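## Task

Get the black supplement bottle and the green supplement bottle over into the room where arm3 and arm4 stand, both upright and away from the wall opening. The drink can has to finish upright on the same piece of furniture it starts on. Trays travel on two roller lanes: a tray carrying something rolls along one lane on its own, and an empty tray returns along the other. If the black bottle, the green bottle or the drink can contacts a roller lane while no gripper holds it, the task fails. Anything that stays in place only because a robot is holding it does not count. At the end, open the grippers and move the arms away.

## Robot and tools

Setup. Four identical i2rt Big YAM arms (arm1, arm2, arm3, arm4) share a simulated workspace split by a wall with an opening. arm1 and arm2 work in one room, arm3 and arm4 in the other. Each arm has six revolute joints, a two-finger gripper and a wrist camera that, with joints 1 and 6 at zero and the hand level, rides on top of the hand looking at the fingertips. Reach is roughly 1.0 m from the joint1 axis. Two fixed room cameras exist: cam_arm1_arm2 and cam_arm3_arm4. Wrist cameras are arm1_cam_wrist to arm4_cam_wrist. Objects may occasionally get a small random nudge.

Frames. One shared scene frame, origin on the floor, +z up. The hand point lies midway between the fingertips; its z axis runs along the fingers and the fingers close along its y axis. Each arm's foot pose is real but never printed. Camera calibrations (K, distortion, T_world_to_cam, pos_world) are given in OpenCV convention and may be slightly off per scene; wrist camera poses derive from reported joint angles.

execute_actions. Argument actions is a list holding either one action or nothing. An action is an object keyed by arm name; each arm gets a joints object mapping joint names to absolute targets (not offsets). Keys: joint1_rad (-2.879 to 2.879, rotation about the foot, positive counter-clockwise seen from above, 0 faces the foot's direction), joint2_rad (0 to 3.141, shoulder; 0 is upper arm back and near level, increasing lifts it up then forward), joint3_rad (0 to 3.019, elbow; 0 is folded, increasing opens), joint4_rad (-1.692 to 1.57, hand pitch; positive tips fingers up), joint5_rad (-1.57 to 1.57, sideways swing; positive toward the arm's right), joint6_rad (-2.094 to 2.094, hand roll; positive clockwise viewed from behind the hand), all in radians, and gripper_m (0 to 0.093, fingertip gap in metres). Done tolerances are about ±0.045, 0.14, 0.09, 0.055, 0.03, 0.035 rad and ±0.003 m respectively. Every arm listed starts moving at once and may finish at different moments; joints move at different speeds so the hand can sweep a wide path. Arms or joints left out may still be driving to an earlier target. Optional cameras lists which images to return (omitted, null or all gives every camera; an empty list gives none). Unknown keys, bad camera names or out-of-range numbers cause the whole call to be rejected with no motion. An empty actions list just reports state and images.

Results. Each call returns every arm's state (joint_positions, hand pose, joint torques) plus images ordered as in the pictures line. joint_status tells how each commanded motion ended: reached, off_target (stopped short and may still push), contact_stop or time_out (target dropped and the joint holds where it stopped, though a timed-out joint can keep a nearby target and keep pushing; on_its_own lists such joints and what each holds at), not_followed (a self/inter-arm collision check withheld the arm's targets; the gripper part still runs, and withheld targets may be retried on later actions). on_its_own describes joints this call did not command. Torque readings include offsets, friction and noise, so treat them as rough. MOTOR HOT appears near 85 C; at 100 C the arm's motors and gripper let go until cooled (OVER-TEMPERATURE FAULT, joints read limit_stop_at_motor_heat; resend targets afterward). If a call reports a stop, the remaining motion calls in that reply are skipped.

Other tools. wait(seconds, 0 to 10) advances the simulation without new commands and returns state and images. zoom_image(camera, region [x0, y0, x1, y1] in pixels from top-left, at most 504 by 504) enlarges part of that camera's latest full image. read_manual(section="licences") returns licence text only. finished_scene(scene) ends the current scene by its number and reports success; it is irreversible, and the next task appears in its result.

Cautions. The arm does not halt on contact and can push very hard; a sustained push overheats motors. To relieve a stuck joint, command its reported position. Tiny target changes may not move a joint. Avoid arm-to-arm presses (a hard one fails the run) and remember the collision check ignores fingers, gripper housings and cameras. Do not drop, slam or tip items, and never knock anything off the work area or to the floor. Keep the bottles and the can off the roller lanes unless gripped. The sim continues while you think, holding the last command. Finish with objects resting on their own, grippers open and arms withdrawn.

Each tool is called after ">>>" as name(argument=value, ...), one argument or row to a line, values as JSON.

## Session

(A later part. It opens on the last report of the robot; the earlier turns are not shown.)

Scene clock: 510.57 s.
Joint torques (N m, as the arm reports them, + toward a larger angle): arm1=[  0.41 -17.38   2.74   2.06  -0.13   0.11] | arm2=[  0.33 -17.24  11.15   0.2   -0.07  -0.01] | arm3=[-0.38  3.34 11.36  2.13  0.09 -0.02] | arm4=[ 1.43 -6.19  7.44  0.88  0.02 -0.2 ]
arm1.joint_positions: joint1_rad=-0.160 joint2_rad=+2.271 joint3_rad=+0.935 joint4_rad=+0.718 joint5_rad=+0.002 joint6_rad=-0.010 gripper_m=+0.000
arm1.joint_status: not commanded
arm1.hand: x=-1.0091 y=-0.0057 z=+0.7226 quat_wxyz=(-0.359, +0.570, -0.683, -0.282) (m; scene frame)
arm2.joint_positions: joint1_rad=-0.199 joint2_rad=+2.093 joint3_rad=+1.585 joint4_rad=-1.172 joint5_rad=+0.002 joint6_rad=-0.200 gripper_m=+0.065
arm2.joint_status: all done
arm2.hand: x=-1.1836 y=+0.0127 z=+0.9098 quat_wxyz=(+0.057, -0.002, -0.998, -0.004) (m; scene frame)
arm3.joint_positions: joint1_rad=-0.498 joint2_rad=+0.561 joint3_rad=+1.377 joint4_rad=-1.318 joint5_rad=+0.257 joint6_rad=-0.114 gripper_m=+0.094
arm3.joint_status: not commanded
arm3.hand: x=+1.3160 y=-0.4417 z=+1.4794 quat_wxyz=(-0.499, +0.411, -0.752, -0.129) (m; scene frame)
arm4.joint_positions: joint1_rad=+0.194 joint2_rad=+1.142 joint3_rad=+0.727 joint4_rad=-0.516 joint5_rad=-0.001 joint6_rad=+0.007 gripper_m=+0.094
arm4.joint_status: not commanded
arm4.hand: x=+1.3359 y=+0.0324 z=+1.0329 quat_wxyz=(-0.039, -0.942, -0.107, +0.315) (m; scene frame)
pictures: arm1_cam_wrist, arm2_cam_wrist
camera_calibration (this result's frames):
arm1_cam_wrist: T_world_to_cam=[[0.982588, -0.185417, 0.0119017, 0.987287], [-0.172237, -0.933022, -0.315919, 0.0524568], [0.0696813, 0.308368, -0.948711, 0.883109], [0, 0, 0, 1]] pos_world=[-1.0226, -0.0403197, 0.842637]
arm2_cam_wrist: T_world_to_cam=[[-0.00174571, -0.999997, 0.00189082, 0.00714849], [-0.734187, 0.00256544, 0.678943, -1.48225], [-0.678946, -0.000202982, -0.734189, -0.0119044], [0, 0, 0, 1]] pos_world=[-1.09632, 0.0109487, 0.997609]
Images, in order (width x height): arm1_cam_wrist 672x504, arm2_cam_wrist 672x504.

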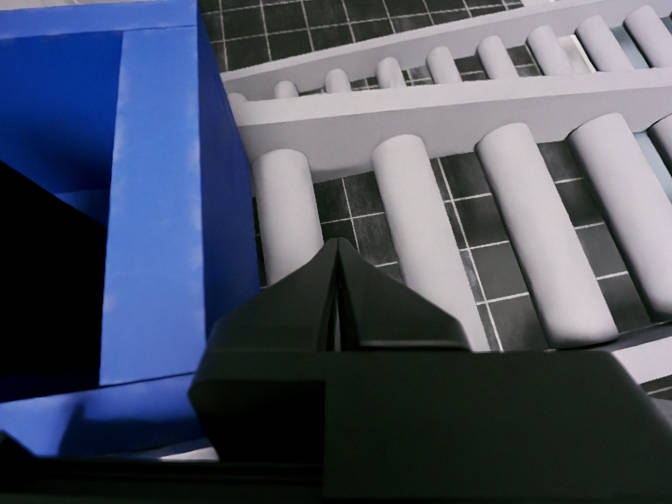

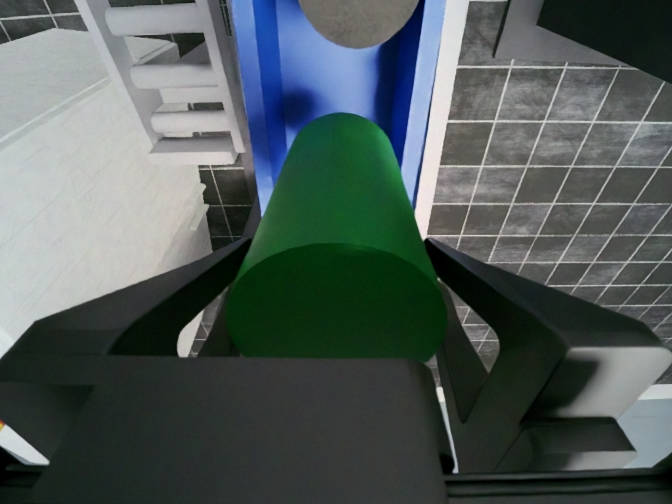

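>>> execute_actions(
  actions=[
    {"arm2": {"joints": {"joint2_rad": 2.255, "joint4_rad": -0.972}}},
  ],
  cameras=["arm2_cam_wrist", "cam_arm1_arm2"],
)

Scene clock: 517.33 s.
Joint torques (N m, as the arm reports them, + toward a larger angle): arm1=[  0.64 -17.39   2.74   2.04  -0.15   0.1 ] | arm2=[  0.41 -18.73  10.22   0.26  -0.17  -0.08] | arm3=[-0.22  3.3  11.23  2.1   0.04 -0.04] | arm4=[ 1.31 -6.28  7.44  0.9   0.02 -0.2 ]
arm1.joint_positions: joint1_rad=-0.162 joint2_rad=+2.271 joint3_rad=+0.935 joint4_rad=+0.718 joint5_rad=+0.003 joint6_rad=-0.010 gripper_m=+0.000
arm1.joint_status: not commanded
arm1.hand: x=-1.0079 y=-0.0060 z=+0.7227 quat_wxyz=(-0.359, +0.570, -0.684, -0.282) (m; scene frame)
arm2.joint_positions: joint1_rad=-0.199 joint2_rad=+2.283 joint3_rad=+1.585 joint4_rad=-0.980 joint5_rad=+0.002 joint6_rad=-0.201 gripper_m=+0.065
arm2.joint_status: all done
arm2.hand: x=-1.1740 y=+0.0093 z=+0.7981 quat_wxyz=(+0.056, -0.001, -0.998, -0.003) (m; scene frame)
arm3.joint_positions: joint1_rad=-0.498 joint2_rad=+0.561 joint3_rad=+1.377 joint4_rad=-1.318 joint5_rad=+0.257 joint6_rad=-0.114 gripper_m=+0.094
arm3.joint_status: not commanded
arm3.hand: x=+1.3160 y=-0.4417 z=+1.4794 quat_wxyz=(-0.499, +0.411, -0.752, -0.129) (m; scene frame)
arm4.joint_positions: joint1_rad=+0.194 joint2_rad=+1.142 joint3_rad=+0.727 joint4_rad=-0.516 joint5_rad=-0.001 joint6_rad=+0.007 gripper_m=+0.094
arm4.joint_status: not commanded
arm4.hand: x=+1.3359 y=+0.0324 z=+1.0329 quat_wxyz=(-0.039, -0.942, -0.107, +0.315) (m; scene frame)
pictures: arm2_cam_wrist, cam_arm1_arm2
camera_calibration (this result's frames):
arm2_cam_wrist: T_world_to_cam=[[-0.000536821, -0.999996, 0.00263229, 0.00481095], [-0.735658, 0.00217791, 0.67735, -1.39982], [-0.677353, -0.00157285, -0.735656, -0.0843107], [0, 0, 0, 1]] pos_world=[-1.0869, 0.00772701, 0.886134]
Images, in order (width x height): arm2_cam_wrist 672x504, cam_arm1_arm2 672x504.

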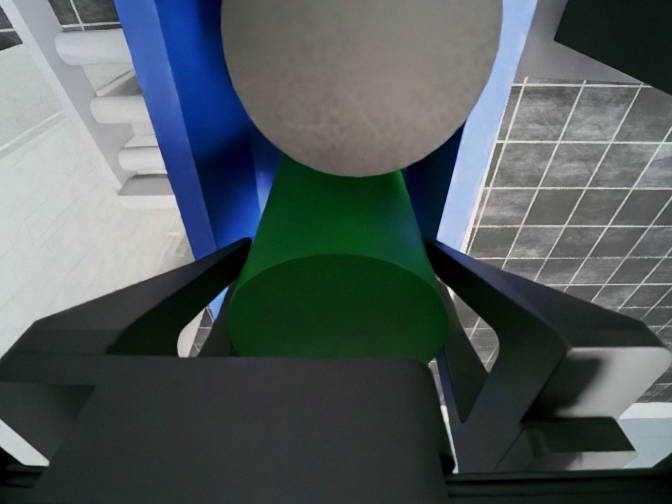

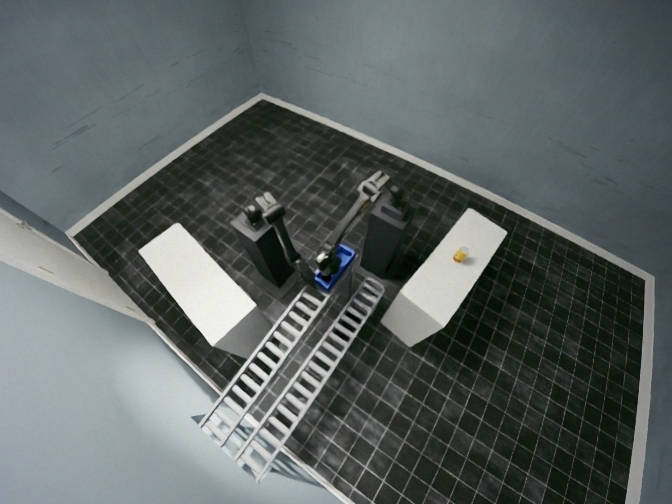

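The green bottle has touched the tray floor. Releasing and lifting away.

>>> execute_actions(
  actions=[
    {"arm2": {"joints": {"gripper_m": 0.082}}},
  ],
  cameras=["arm2_cam_wrist"],
)

>>> execute_actions(
  actions=[
    {"arm2": {"joints": {"joint2_rad": 1.75, "joint4_rad": -1.3}}},
  ],
  cameras=["arm2_cam_wrist", "arm1_cam_wrist", "cam_arm1_arm2"],
)

Scene clock: 521.40 s.
Joint torques (N m, as the arm reports them, + toward a larger angle): arm1=[  0.46 -17.41   2.73   2.05  -0.14   0.1 ] | arm2=[  1.28 -17.93  10.3    0.08  -0.15  -0.06] | arm3=[-0.32  3.23 11.26  2.21  0.06 -0.01] | arm4=[ 1.36 -6.23  7.44  0.91  0.02 -0.19]
arm1.joint_positions: joint1_rad=-0.162 joint2_rad=+2.271 joint3_rad=+0.935 joint4_rad=+0.718 joint5_rad=+0.003 joint6_rad=-0.010 gripper_m=+0.000
arm1.joint_status: not commanded
arm1.hand: x=-1.0079 y=-0.0060 z=+0.7227 quat_wxyz=(-0.359, +0.570, -0.684, -0.282) (m; scene frame)
arm2.joint_positions: joint1_rad=-0.199 joint2_rad=+2.270 joint3_rad=+1.585 joint4_rad=-0.980 joint5_rad=+0.002 joint6_rad=-0.201 gripper_m=+0.082
arm2.joint_status: all done
arm2.hand: x=-1.1710 y=+0.0088 z=+0.8050 quat_wxyz=(+0.050, -0.001, -0.999, -0.002) (m; scene frame)
arm3.joint_positions: joint1_rad=-0.498 joint2_rad=+0.561 joint3_rad=+1.377 joint4_rad=-1.318 joint5_rad=+0.257 joint6_rad=-0.114 gripper_m=+0.094
arm3.joint_status: not commanded
arm3.hand: x=+1.3160 y=-0.4417 z=+1.4794 quat_wxyz=(-0.499, +0.411, -0.752, -0.129) (m; scene frame)
arm4.joint_positions: joint1_rad=+0.194 joint2_rad=+1.142 joint3_rad=+0.727 joint4_rad=-0.516 joint5_rad=-0.001 joint6_rad=+0.007 gripper_m=+0.094
arm4.joint_status: not commanded
arm4.hand: x=+1.3359 y=+0.0324 z=+1.0329 quat_wxyz=(-0.039, -0.942, -0.107, +0.315) (m; scene frame)
pictures: arm2_cam_wrist
camera_calibration (this result's frames):
arm2_cam_wrist: T_world_to_cam=[[-0.000414458, -0.999987, 0.00508627, 0.00244893], [-0.743704, 0.00370845, 0.668499, -1.40463], [-0.668509, -0.00350561, -0.743695, -0.0603764], [0, 0, 0, 1]] pos_world=[-1.08499, 0.00744623, 0.894079]
Images, in order (width x height): arm2_cam_wrist 672x504.

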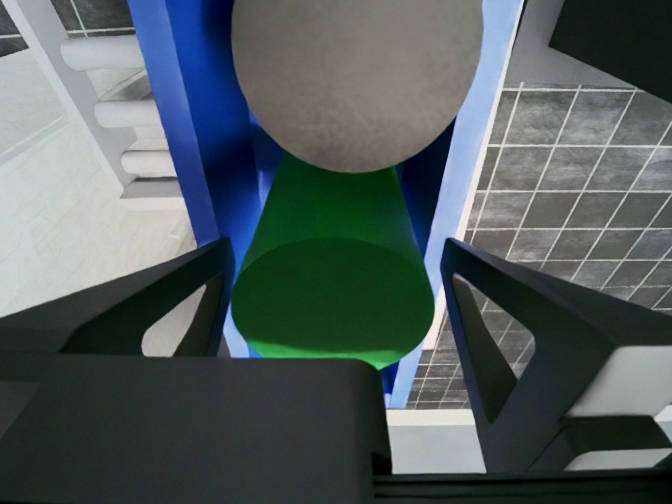

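Scene clock: 522.97 s.
Joint torques (N m, as the arm reports them, + toward a larger angle): arm1=[  0.48 -17.4    2.72   2.03  -0.14   0.1 ] | arm2=[  0.41 -13.47  12.59  -0.01  -0.15  -0.02] | arm3=[-0.49  3.37 11.27  2.12  0.06 -0.04] | arm4=[ 1.37 -6.14  7.4   0.89  0.02 -0.21]
arm1.joint_positions: joint1_rad=-0.162 joint2_rad=+2.271 joint3_rad=+0.935 joint4_rad=+0.718 joint5_rad=+0.003 joint6_rad=-0.010 gripper_m=+0.000
arm1.joint_status: not commanded
arm1.hand: x=-1.0079 y=-0.0060 z=+0.7227 quat_wxyz=(-0.359, +0.570, -0.684, -0.282) (m; scene frame)
arm2.joint_positions: joint1_rad=-0.199 joint2_rad=+1.755 joint3_rad=+1.589 joint4_rad=-1.290 joint5_rad=+0.002 joint6_rad=-0.201 gripper_m=+0.082
arm2.joint_status: all done
arm2.hand: x=-1.1957 y=+0.0180 z=+1.0981 quat_wxyz=(-0.052, -0.001, -0.998, +0.019) (m; scene frame)
arm3.joint_positions: joint1_rad=-0.498 joint2_rad=+0.561 joint3_rad=+1.377 joint4_rad=-1.318 joint5_rad=+0.257 joint6_rad=-0.114 gripper_m=+0.094
arm3.joint_status: not commanded
arm3.hand: x=+1.3160 y=-0.4417 z=+1.4794 quat_wxyz=(-0.499, +0.411, -0.752, -0.129) (m; scene frame)
arm4.joint_positions: joint1_rad=+0.194 joint2_rad=+1.142 joint3_rad=+0.727 joint4_rad=-0.516 joint5_rad=-0.001 joint6_rad=+0.007 gripper_m=+0.094
arm4.joint_status: not commanded
arm4.hand: x=+1.3359 y=+0.0324 z=+1.0329 quat_wxyz=(-0.039, -0.942, -0.107, +0.315) (m; scene frame)
pictures: arm1_cam_wrist, arm2_cam_wrist, cam_arm1_arm2
camera_calibration (this result's frames):
arm1_cam_wrist: T_world_to_cam=[[0.982133, -0.187814, 0.0118234, 0.985649], [-0.174535, -0.932583, -0.315953, 0.050156], [0.0703667, 0.308244, -0.948701, 0.883798], [0, 0, 0, 1]] pos_world=[-1.02147, -0.0405326, 0.842653]
arm2_cam_wrist: T_world_to_cam=[[-0.00287157, -0.998891, 0.0470005, -0.03882], [-0.864079, 0.0261363, 0.502677, -1.58122], [-0.503348, -0.0391687, -0.863196, 0.470452], [0, 0, 0, 1]] pos_world=[-1.12961, 0.0209775, 1.20276]
Images, in order (width x height): arm1_cam_wrist 672x504, arm2_cam_wrist 672x504, cam_arm1_arm2 672x504.

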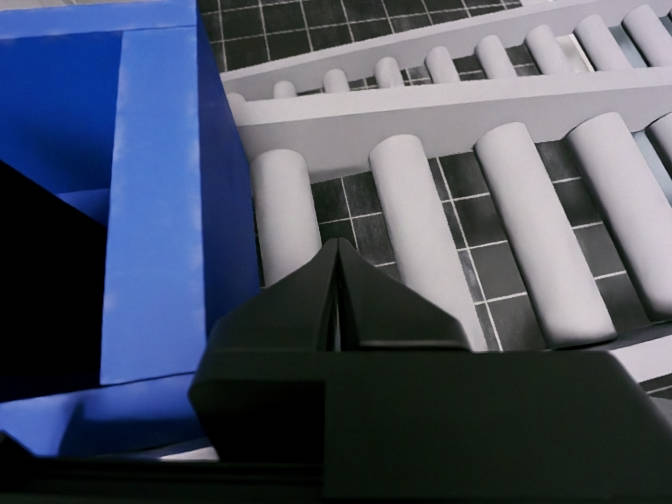

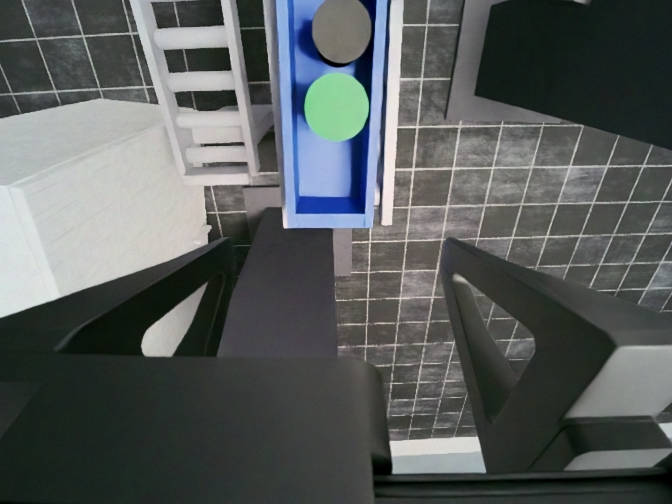

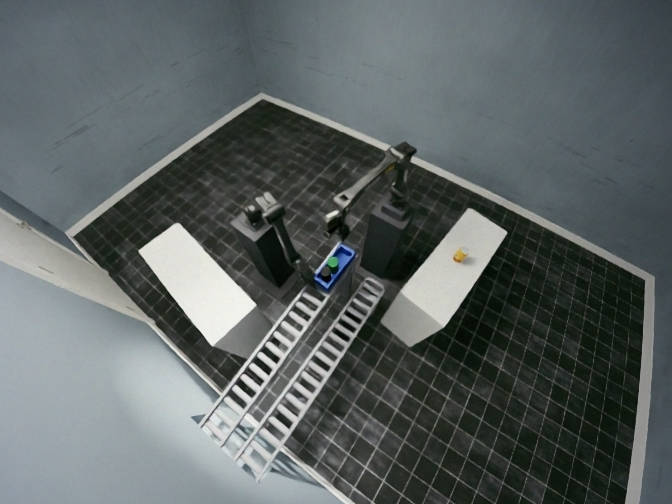

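>>> execute_actions(
  actions=[
    {"arm1": {"joints": {"joint1_rad": -0.5, "joint2_rad": 1.5, "joint4_rad": 0.3}}, "arm2": {"joints": {"joint2_rad": 1.2, "joint3_rad": 1.2, "joint4_rad": -0.8}}},
  ],
  cameras=["arm1_cam_wrist", "cam_arm1_arm2", "cam_arm3_arm4"],
)

>>> wait(
  seconds=1.5,
)

Scene clock: 531.67 s.
Joint torques (N m, as the arm reports them, + toward a larger angle): arm1=[  0.14 -12.11   8.01   0.73  -0.08   0.1 ] | arm2=[-0.05 -6.03 11.    1.65 -0.1  -0.05] | arm3=[-0.14  3.08 11.17  2.23  0.06 -0.01] | arm4=[ 1.39 -6.25  7.38  0.89  0.02 -0.2 ]
arm1.joint_positions: joint1_rad=-0.500 joint2_rad=+1.479 joint3_rad=+0.935 joint4_rad=+0.320 joint5_rad=+0.001 joint6_rad=-0.010 gripper_m=+0.000
arm1.joint_status: all done
arm1.hand: x=-0.8151 y=-0.0641 z=+1.1249 quat_wxyz=(-0.547, +0.394, -0.675, -0.301) (m; scene frame)
arm2.joint_positions: joint1_rad=-0.199 joint2_rad=+1.197 joint3_rad=+1.207 joint4_rad=-0.815 joint5_rad=+0.002 joint6_rad=-0.201 gripper_m=+0.082
arm2.joint_status: all done
arm2.hand: x=-1.2571 y=+0.0328 z=+1.2497 quat_wxyz=(-0.363, +0.001, -0.928, +0.082) (m; scene frame)
arm3.joint_positions: joint1_rad=-0.498 joint2_rad=+0.561 joint3_rad=+1.377 joint4_rad=-1.318 joint5_rad=+0.257 joint6_rad=-0.114 gripper_m=+0.094
arm3.joint_status: not commanded
arm3.hand: x=+1.3160 y=-0.4417 z=+1.4794 quat_wxyz=(-0.499, +0.411, -0.752, -0.129) (m; scene frame)
arm4.joint_positions: joint1_rad=+0.194 joint2_rad=+1.142 joint3_rad=+0.727 joint4_rad=-0.516 joint5_rad=-0.001 joint6_rad=+0.007 gripper_m=+0.094
arm4.joint_status: not commanded
arm4.hand: x=+1.3359 y=+0.0324 z=+1.0329 quat_wxyz=(-0.039, -0.942, -0.107, +0.315) (m; scene frame)
pictures: arm1_cam_wrist, cam_arm1_arm2, cam_arm3_arm4
camera_calibration (this result's frames):
arm1_cam_wrist: T_world_to_cam=[[0.864866, -0.501764, 0.0154708, 0.660861], [-0.368197, -0.654989, -0.659864, 0.403453], [0.341229, 0.564998, -0.751225, 1.28485], [0, 0, 0, 1]] pos_world=[-0.861437, -0.130087, 1.22122]
Images, in order (width x height): arm1_cam_wrist 672x504, cam_arm1_arm2 672x504, cam_arm3_arm4 672x504.

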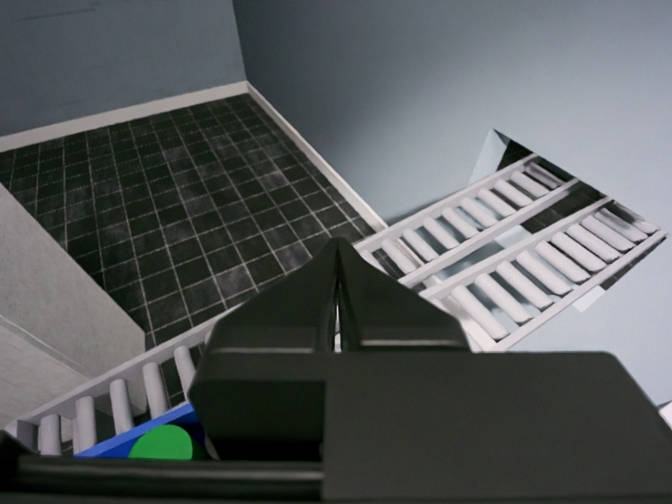

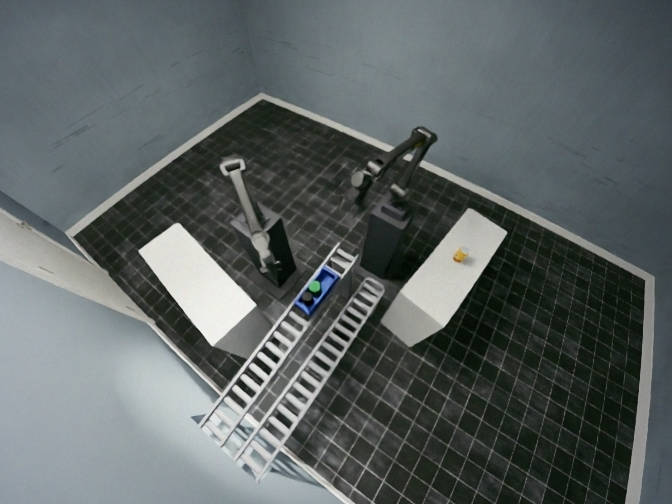

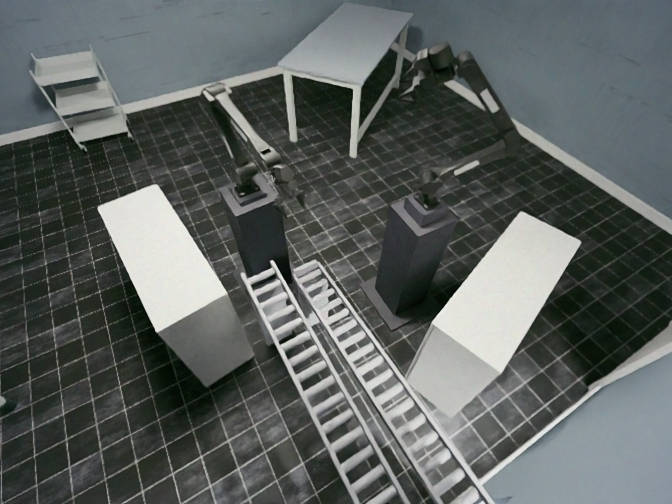

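Scene clock: 533.17 s.
Joint torques (N m, as the arm reports them, + toward a larger angle): arm1=[  0.25 -12.29   8.     0.78  -0.08   0.1 ] | arm2=[ 0.81 -6.21 11.01  1.75 -0.15 -0.06] | arm3=[-0.62  3.32 11.15  2.2   0.05 -0.02] | arm4=[ 1.43 -6.17  7.41  0.87  0.02 -0.19]
arm1.joint_positions: joint1_rad=-0.500 joint2_rad=+1.479 joint3_rad=+0.935 joint4_rad=+0.320 joint5_rad=+0.001 joint6_rad=-0.010 gripper_m=+0.000
arm1.joint_status: all done
arm1.hand: x=-0.8151 y=-0.0641 z=+1.1249 quat_wxyz=(-0.547, +0.394, -0.675, -0.301) (m; scene frame)
arm2.joint_positions: joint1_rad=-0.199 joint2_rad=+1.197 joint3_rad=+1.207 joint4_rad=-0.815 joint5_rad=+0.002 joint6_rad=-0.201 gripper_m=+0.082
arm2.joint_status: all done
arm2.hand: x=-1.2571 y=+0.0328 z=+1.2497 quat_wxyz=(-0.363, +0.001, -0.928, +0.082) (m; scene frame)
arm3.joint_positions: joint1_rad=-0.498 joint2_rad=+0.561 joint3_rad=+1.377 joint4_rad=-1.318 joint5_rad=+0.257 joint6_rad=-0.114 gripper_m=+0.094
arm3.joint_status: not commanded
arm3.hand: x=+1.3160 y=-0.4417 z=+1.4794 quat_wxyz=(-0.499, +0.411, -0.752, -0.129) (m; scene frame)
arm4.joint_positions: joint1_rad=+0.194 joint2_rad=+1.142 joint3_rad=+0.727 joint4_rad=-0.516 joint5_rad=-0.001 joint6_rad=+0.007 gripper_m=+0.094
arm4.joint_status: not commanded
arm4.hand: x=+1.3359 y=+0.0324 z=+1.0329 quat_wxyz=(-0.039, -0.942, -0.107, +0.315) (m; scene frame)
wait: 1.50 s; at rest by 0.27 s
pictures: arm1_cam_wrist, arm2_cam_wrist, arm3_cam_wrist, arm4_cam_wrist, cam_arm1_arm2, cam_arm3_arm4
camera_calibration (this result's frames):
arm1_cam_wrist: T_world_to_cam=[[0.864866, -0.501764, 0.0154708, 0.660861], [-0.368197, -0.654989, -0.659864, 0.403453], [0.341229, 0.564998, -0.751225, 1.28485], [0, 0, 0, 1]] pos_world=[-0.861437, -0.130087, 1.22122]
arm2_cam_wrist: T_world_to_cam=[[-0.0622151, -0.985083, 0.160438, -0.248193], [-0.992297, 0.0437966, -0.115885, -1.09961], [0.10713, -0.166412, -0.980219, 1.48888], [0, 0, 0, 1]] pos_world=[-1.26608, 0.0514356, 1.37182]
arm4_cam_wrist: T_world_to_cam=[[-0.233347, 0.972387, -0.00344533, 0.281858], [0.972148, 0.233207, -0.023292, -1.27521], [-0.0218454, -0.00878449, -0.999723, 1.18936], [0, 0, 0, 1]] pos_world=[1.33144, 0.0337598, 1.1603]
Images, in order (width x height): arm1_cam_wrist 672x504, arm2_cam_wrist 672x504, arm3_cam_wrist 672x504, arm4_cam_wrist 672x504, cam_arm1_arm2 672x504, cam_arm3_arm4 672x504.

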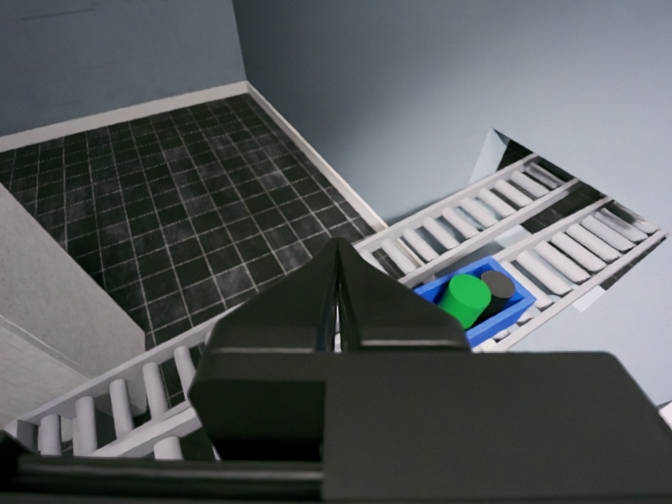

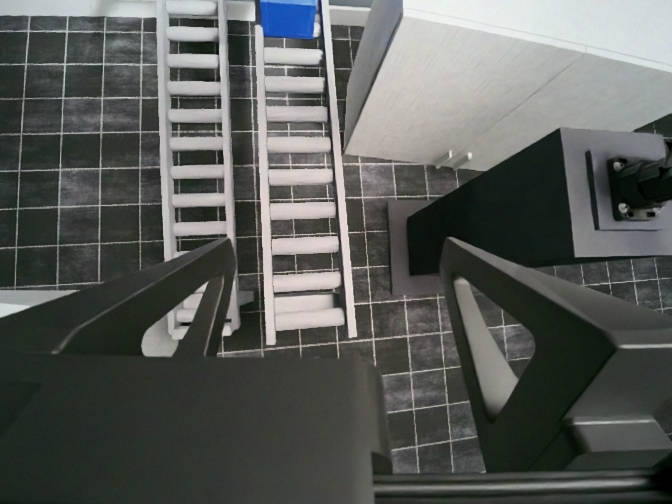

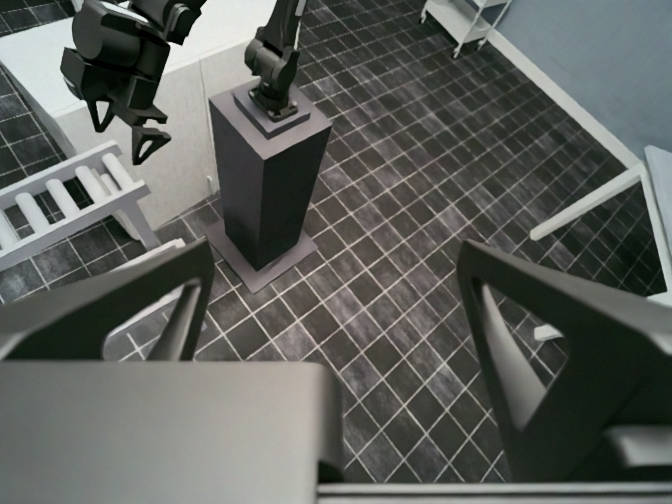

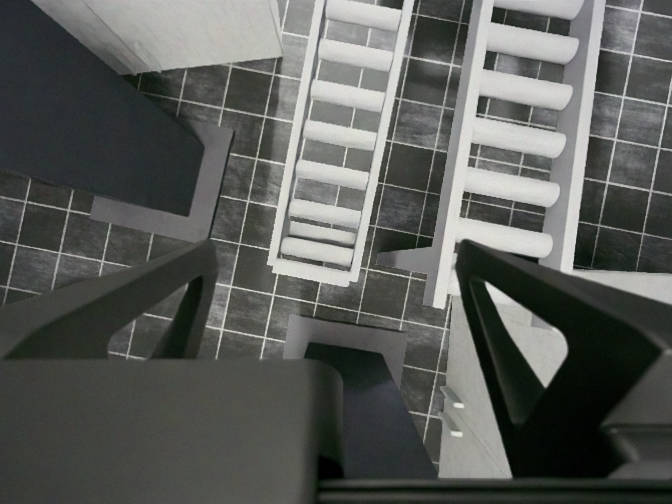

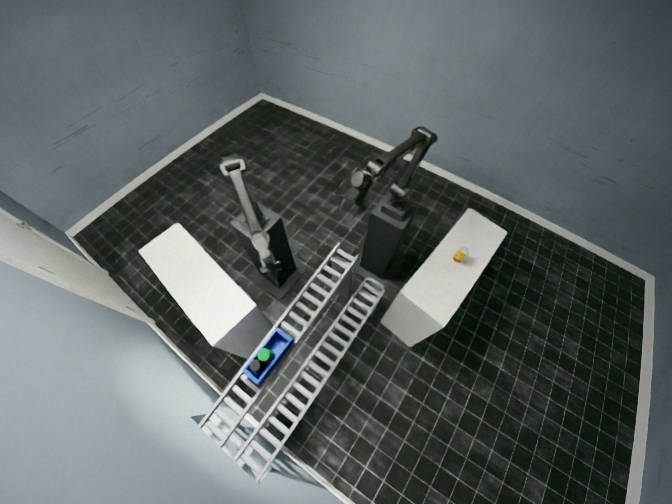

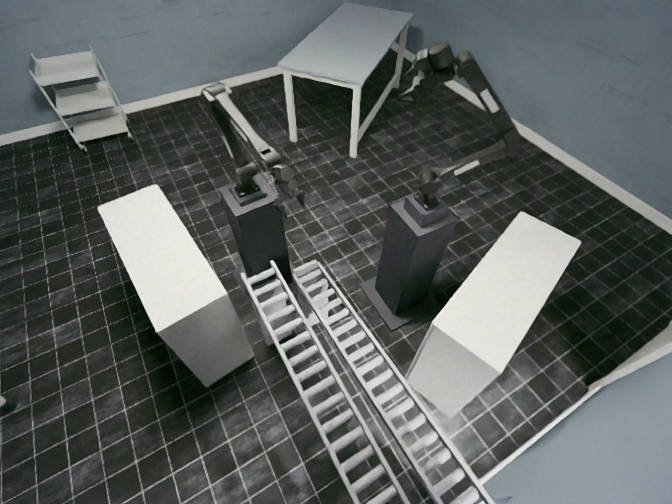

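The tray is rolling at a moderate speed of about 0.3 m/s. I'll wait for it to arrive.

>>> wait(
  seconds=6,
)

Scene clock: 540.83 s.
Joint torques (N m, as the arm reports them, + toward a larger angle): arm1=[  0.14 -12.29   7.98   0.76  -0.08   0.1 ] | arm2=[ 0.36 -6.59 10.95  1.78 -0.1   0.  ] | arm3=[-0.61  3.58 11.18  2.13  0.08 -0.03] | arm4=[ 1.41 -6.25  7.43  0.86  0.03 -0.19]
arm1.joint_positions: joint1_rad=-0.500 joint2_rad=+1.479 joint3_rad=+0.935 joint4_rad=+0.320 joint5_rad=+0.001 joint6_rad=-0.010 gripper_m=+0.000
arm1.joint_status: all done
arm1.hand: x=-0.8151 y=-0.0641 z=+1.1249 quat_wxyz=(-0.547, +0.394, -0.675, -0.301) (m; scene frame)
arm2.joint_positions: joint1_rad=-0.199 joint2_rad=+1.197 joint3_rad=+1.207 joint4_rad=-0.815 joint5_rad=+0.002 joint6_rad=-0.201 gripper_m=+0.082
arm2.joint_status: all done
arm2.hand: x=-1.2571 y=+0.0328 z=+1.2497 quat_wxyz=(-0.363, +0.001, -0.928, +0.082) (m; scene frame)
arm3.joint_positions: joint1_rad=-0.498 joint2_rad=+0.561 joint3_rad=+1.377 joint4_rad=-1.318 joint5_rad=+0.257 joint6_rad=-0.114 gripper_m=+0.094
arm3.joint_status: not commanded
arm3.hand: x=+1.3160 y=-0.4417 z=+1.4794 quat_wxyz=(-0.499, +0.411, -0.752, -0.129) (m; scene frame)
arm4.joint_positions: joint1_rad=+0.194 joint2_rad=+1.142 joint3_rad=+0.727 joint4_rad=-0.516 joint5_rad=-0.001 joint6_rad=+0.007 gripper_m=+0.094
arm4.joint_status: not commanded
arm4.hand: x=+1.3359 y=+0.0324 z=+1.0329 quat_wxyz=(-0.039, -0.942, -0.107, +0.315) (m; scene frame)
wait: 6.00 s; at rest from the start
pictures: arm1_cam_wrist, arm2_cam_wrist, arm3_cam_wrist, arm4_cam_wrist, cam_arm1_arm2, cam_arm3_arm4
camera_calibration (this result's frames):
arm1_cam_wrist: T_world_to_cam=[[0.864866, -0.501764, 0.0154708, 0.660861], [-0.368197, -0.654989, -0.659864, 0.403453], [0.341229, 0.564998, -0.751225, 1.28485], [0, 0, 0, 1]] pos_world=[-0.861437, -0.130087, 1.22122]
arm2_cam_wrist: T_world_to_cam=[[-0.0622151, -0.985083, 0.160438, -0.248193], [-0.992297, 0.0437966, -0.115885, -1.09961], [0.10713, -0.166412, -0.980219, 1.48888], [0, 0, 0, 1]] pos_world=[-1.26608, 0.0514356, 1.37182]
arm4_cam_wrist: T_world_to_cam=[[-0.233347, 0.972387, -0.00344533, 0.281858], [0.972148, 0.233207, -0.023292, -1.27521], [-0.0218454, -0.00878449, -0.999723, 1.18936], [0, 0, 0, 1]] pos_world=[1.33144, 0.0337598, 1.1603]
Images, in order (width x height): arm1_cam_wrist 672x504, arm2_cam_wrist 672x504, arm3_cam_wrist 672x504, arm4_cam_wrist 672x504, cam_arm1_arm2 672x504, cam_arm3_arm4 672x504.

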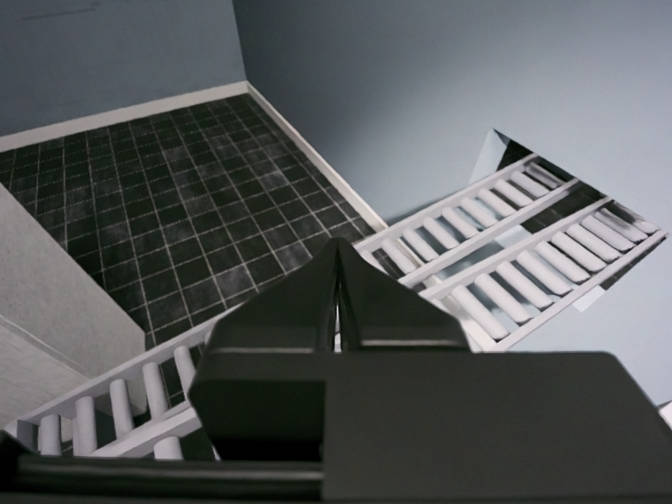

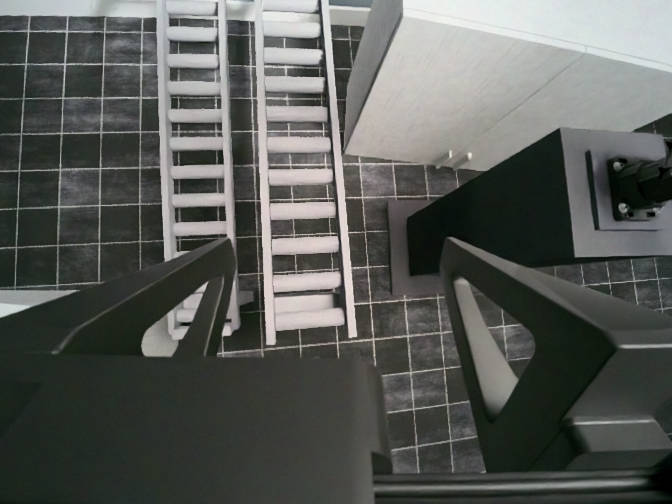

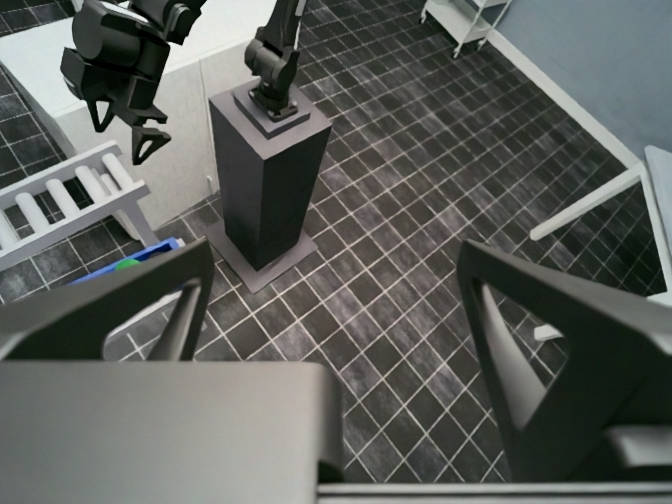

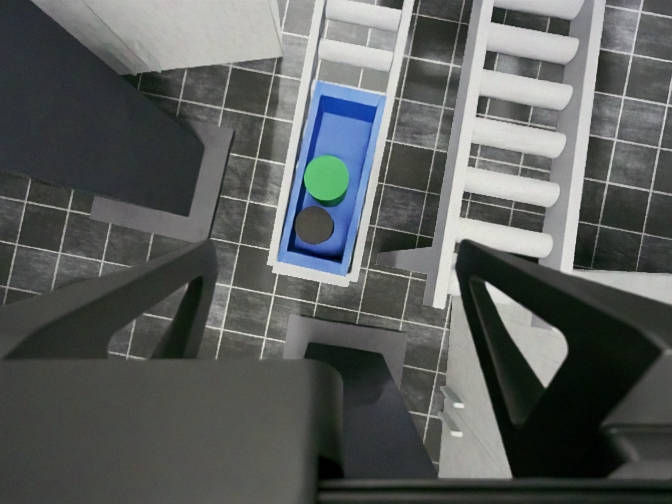

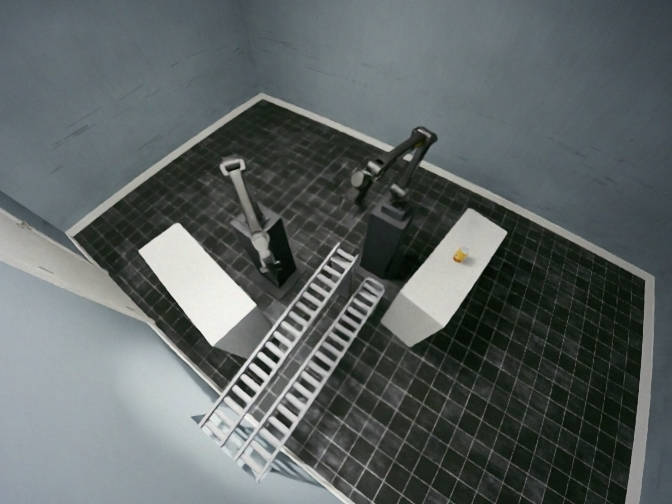

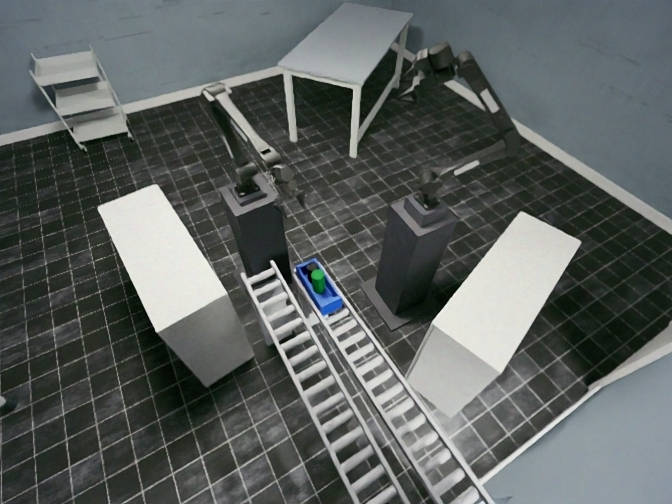

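Both bottles arrived standing in the other room, and the can hasn't moved.

>>> finished_scene(
  scene=1,
)

The scene is finished: the task was done.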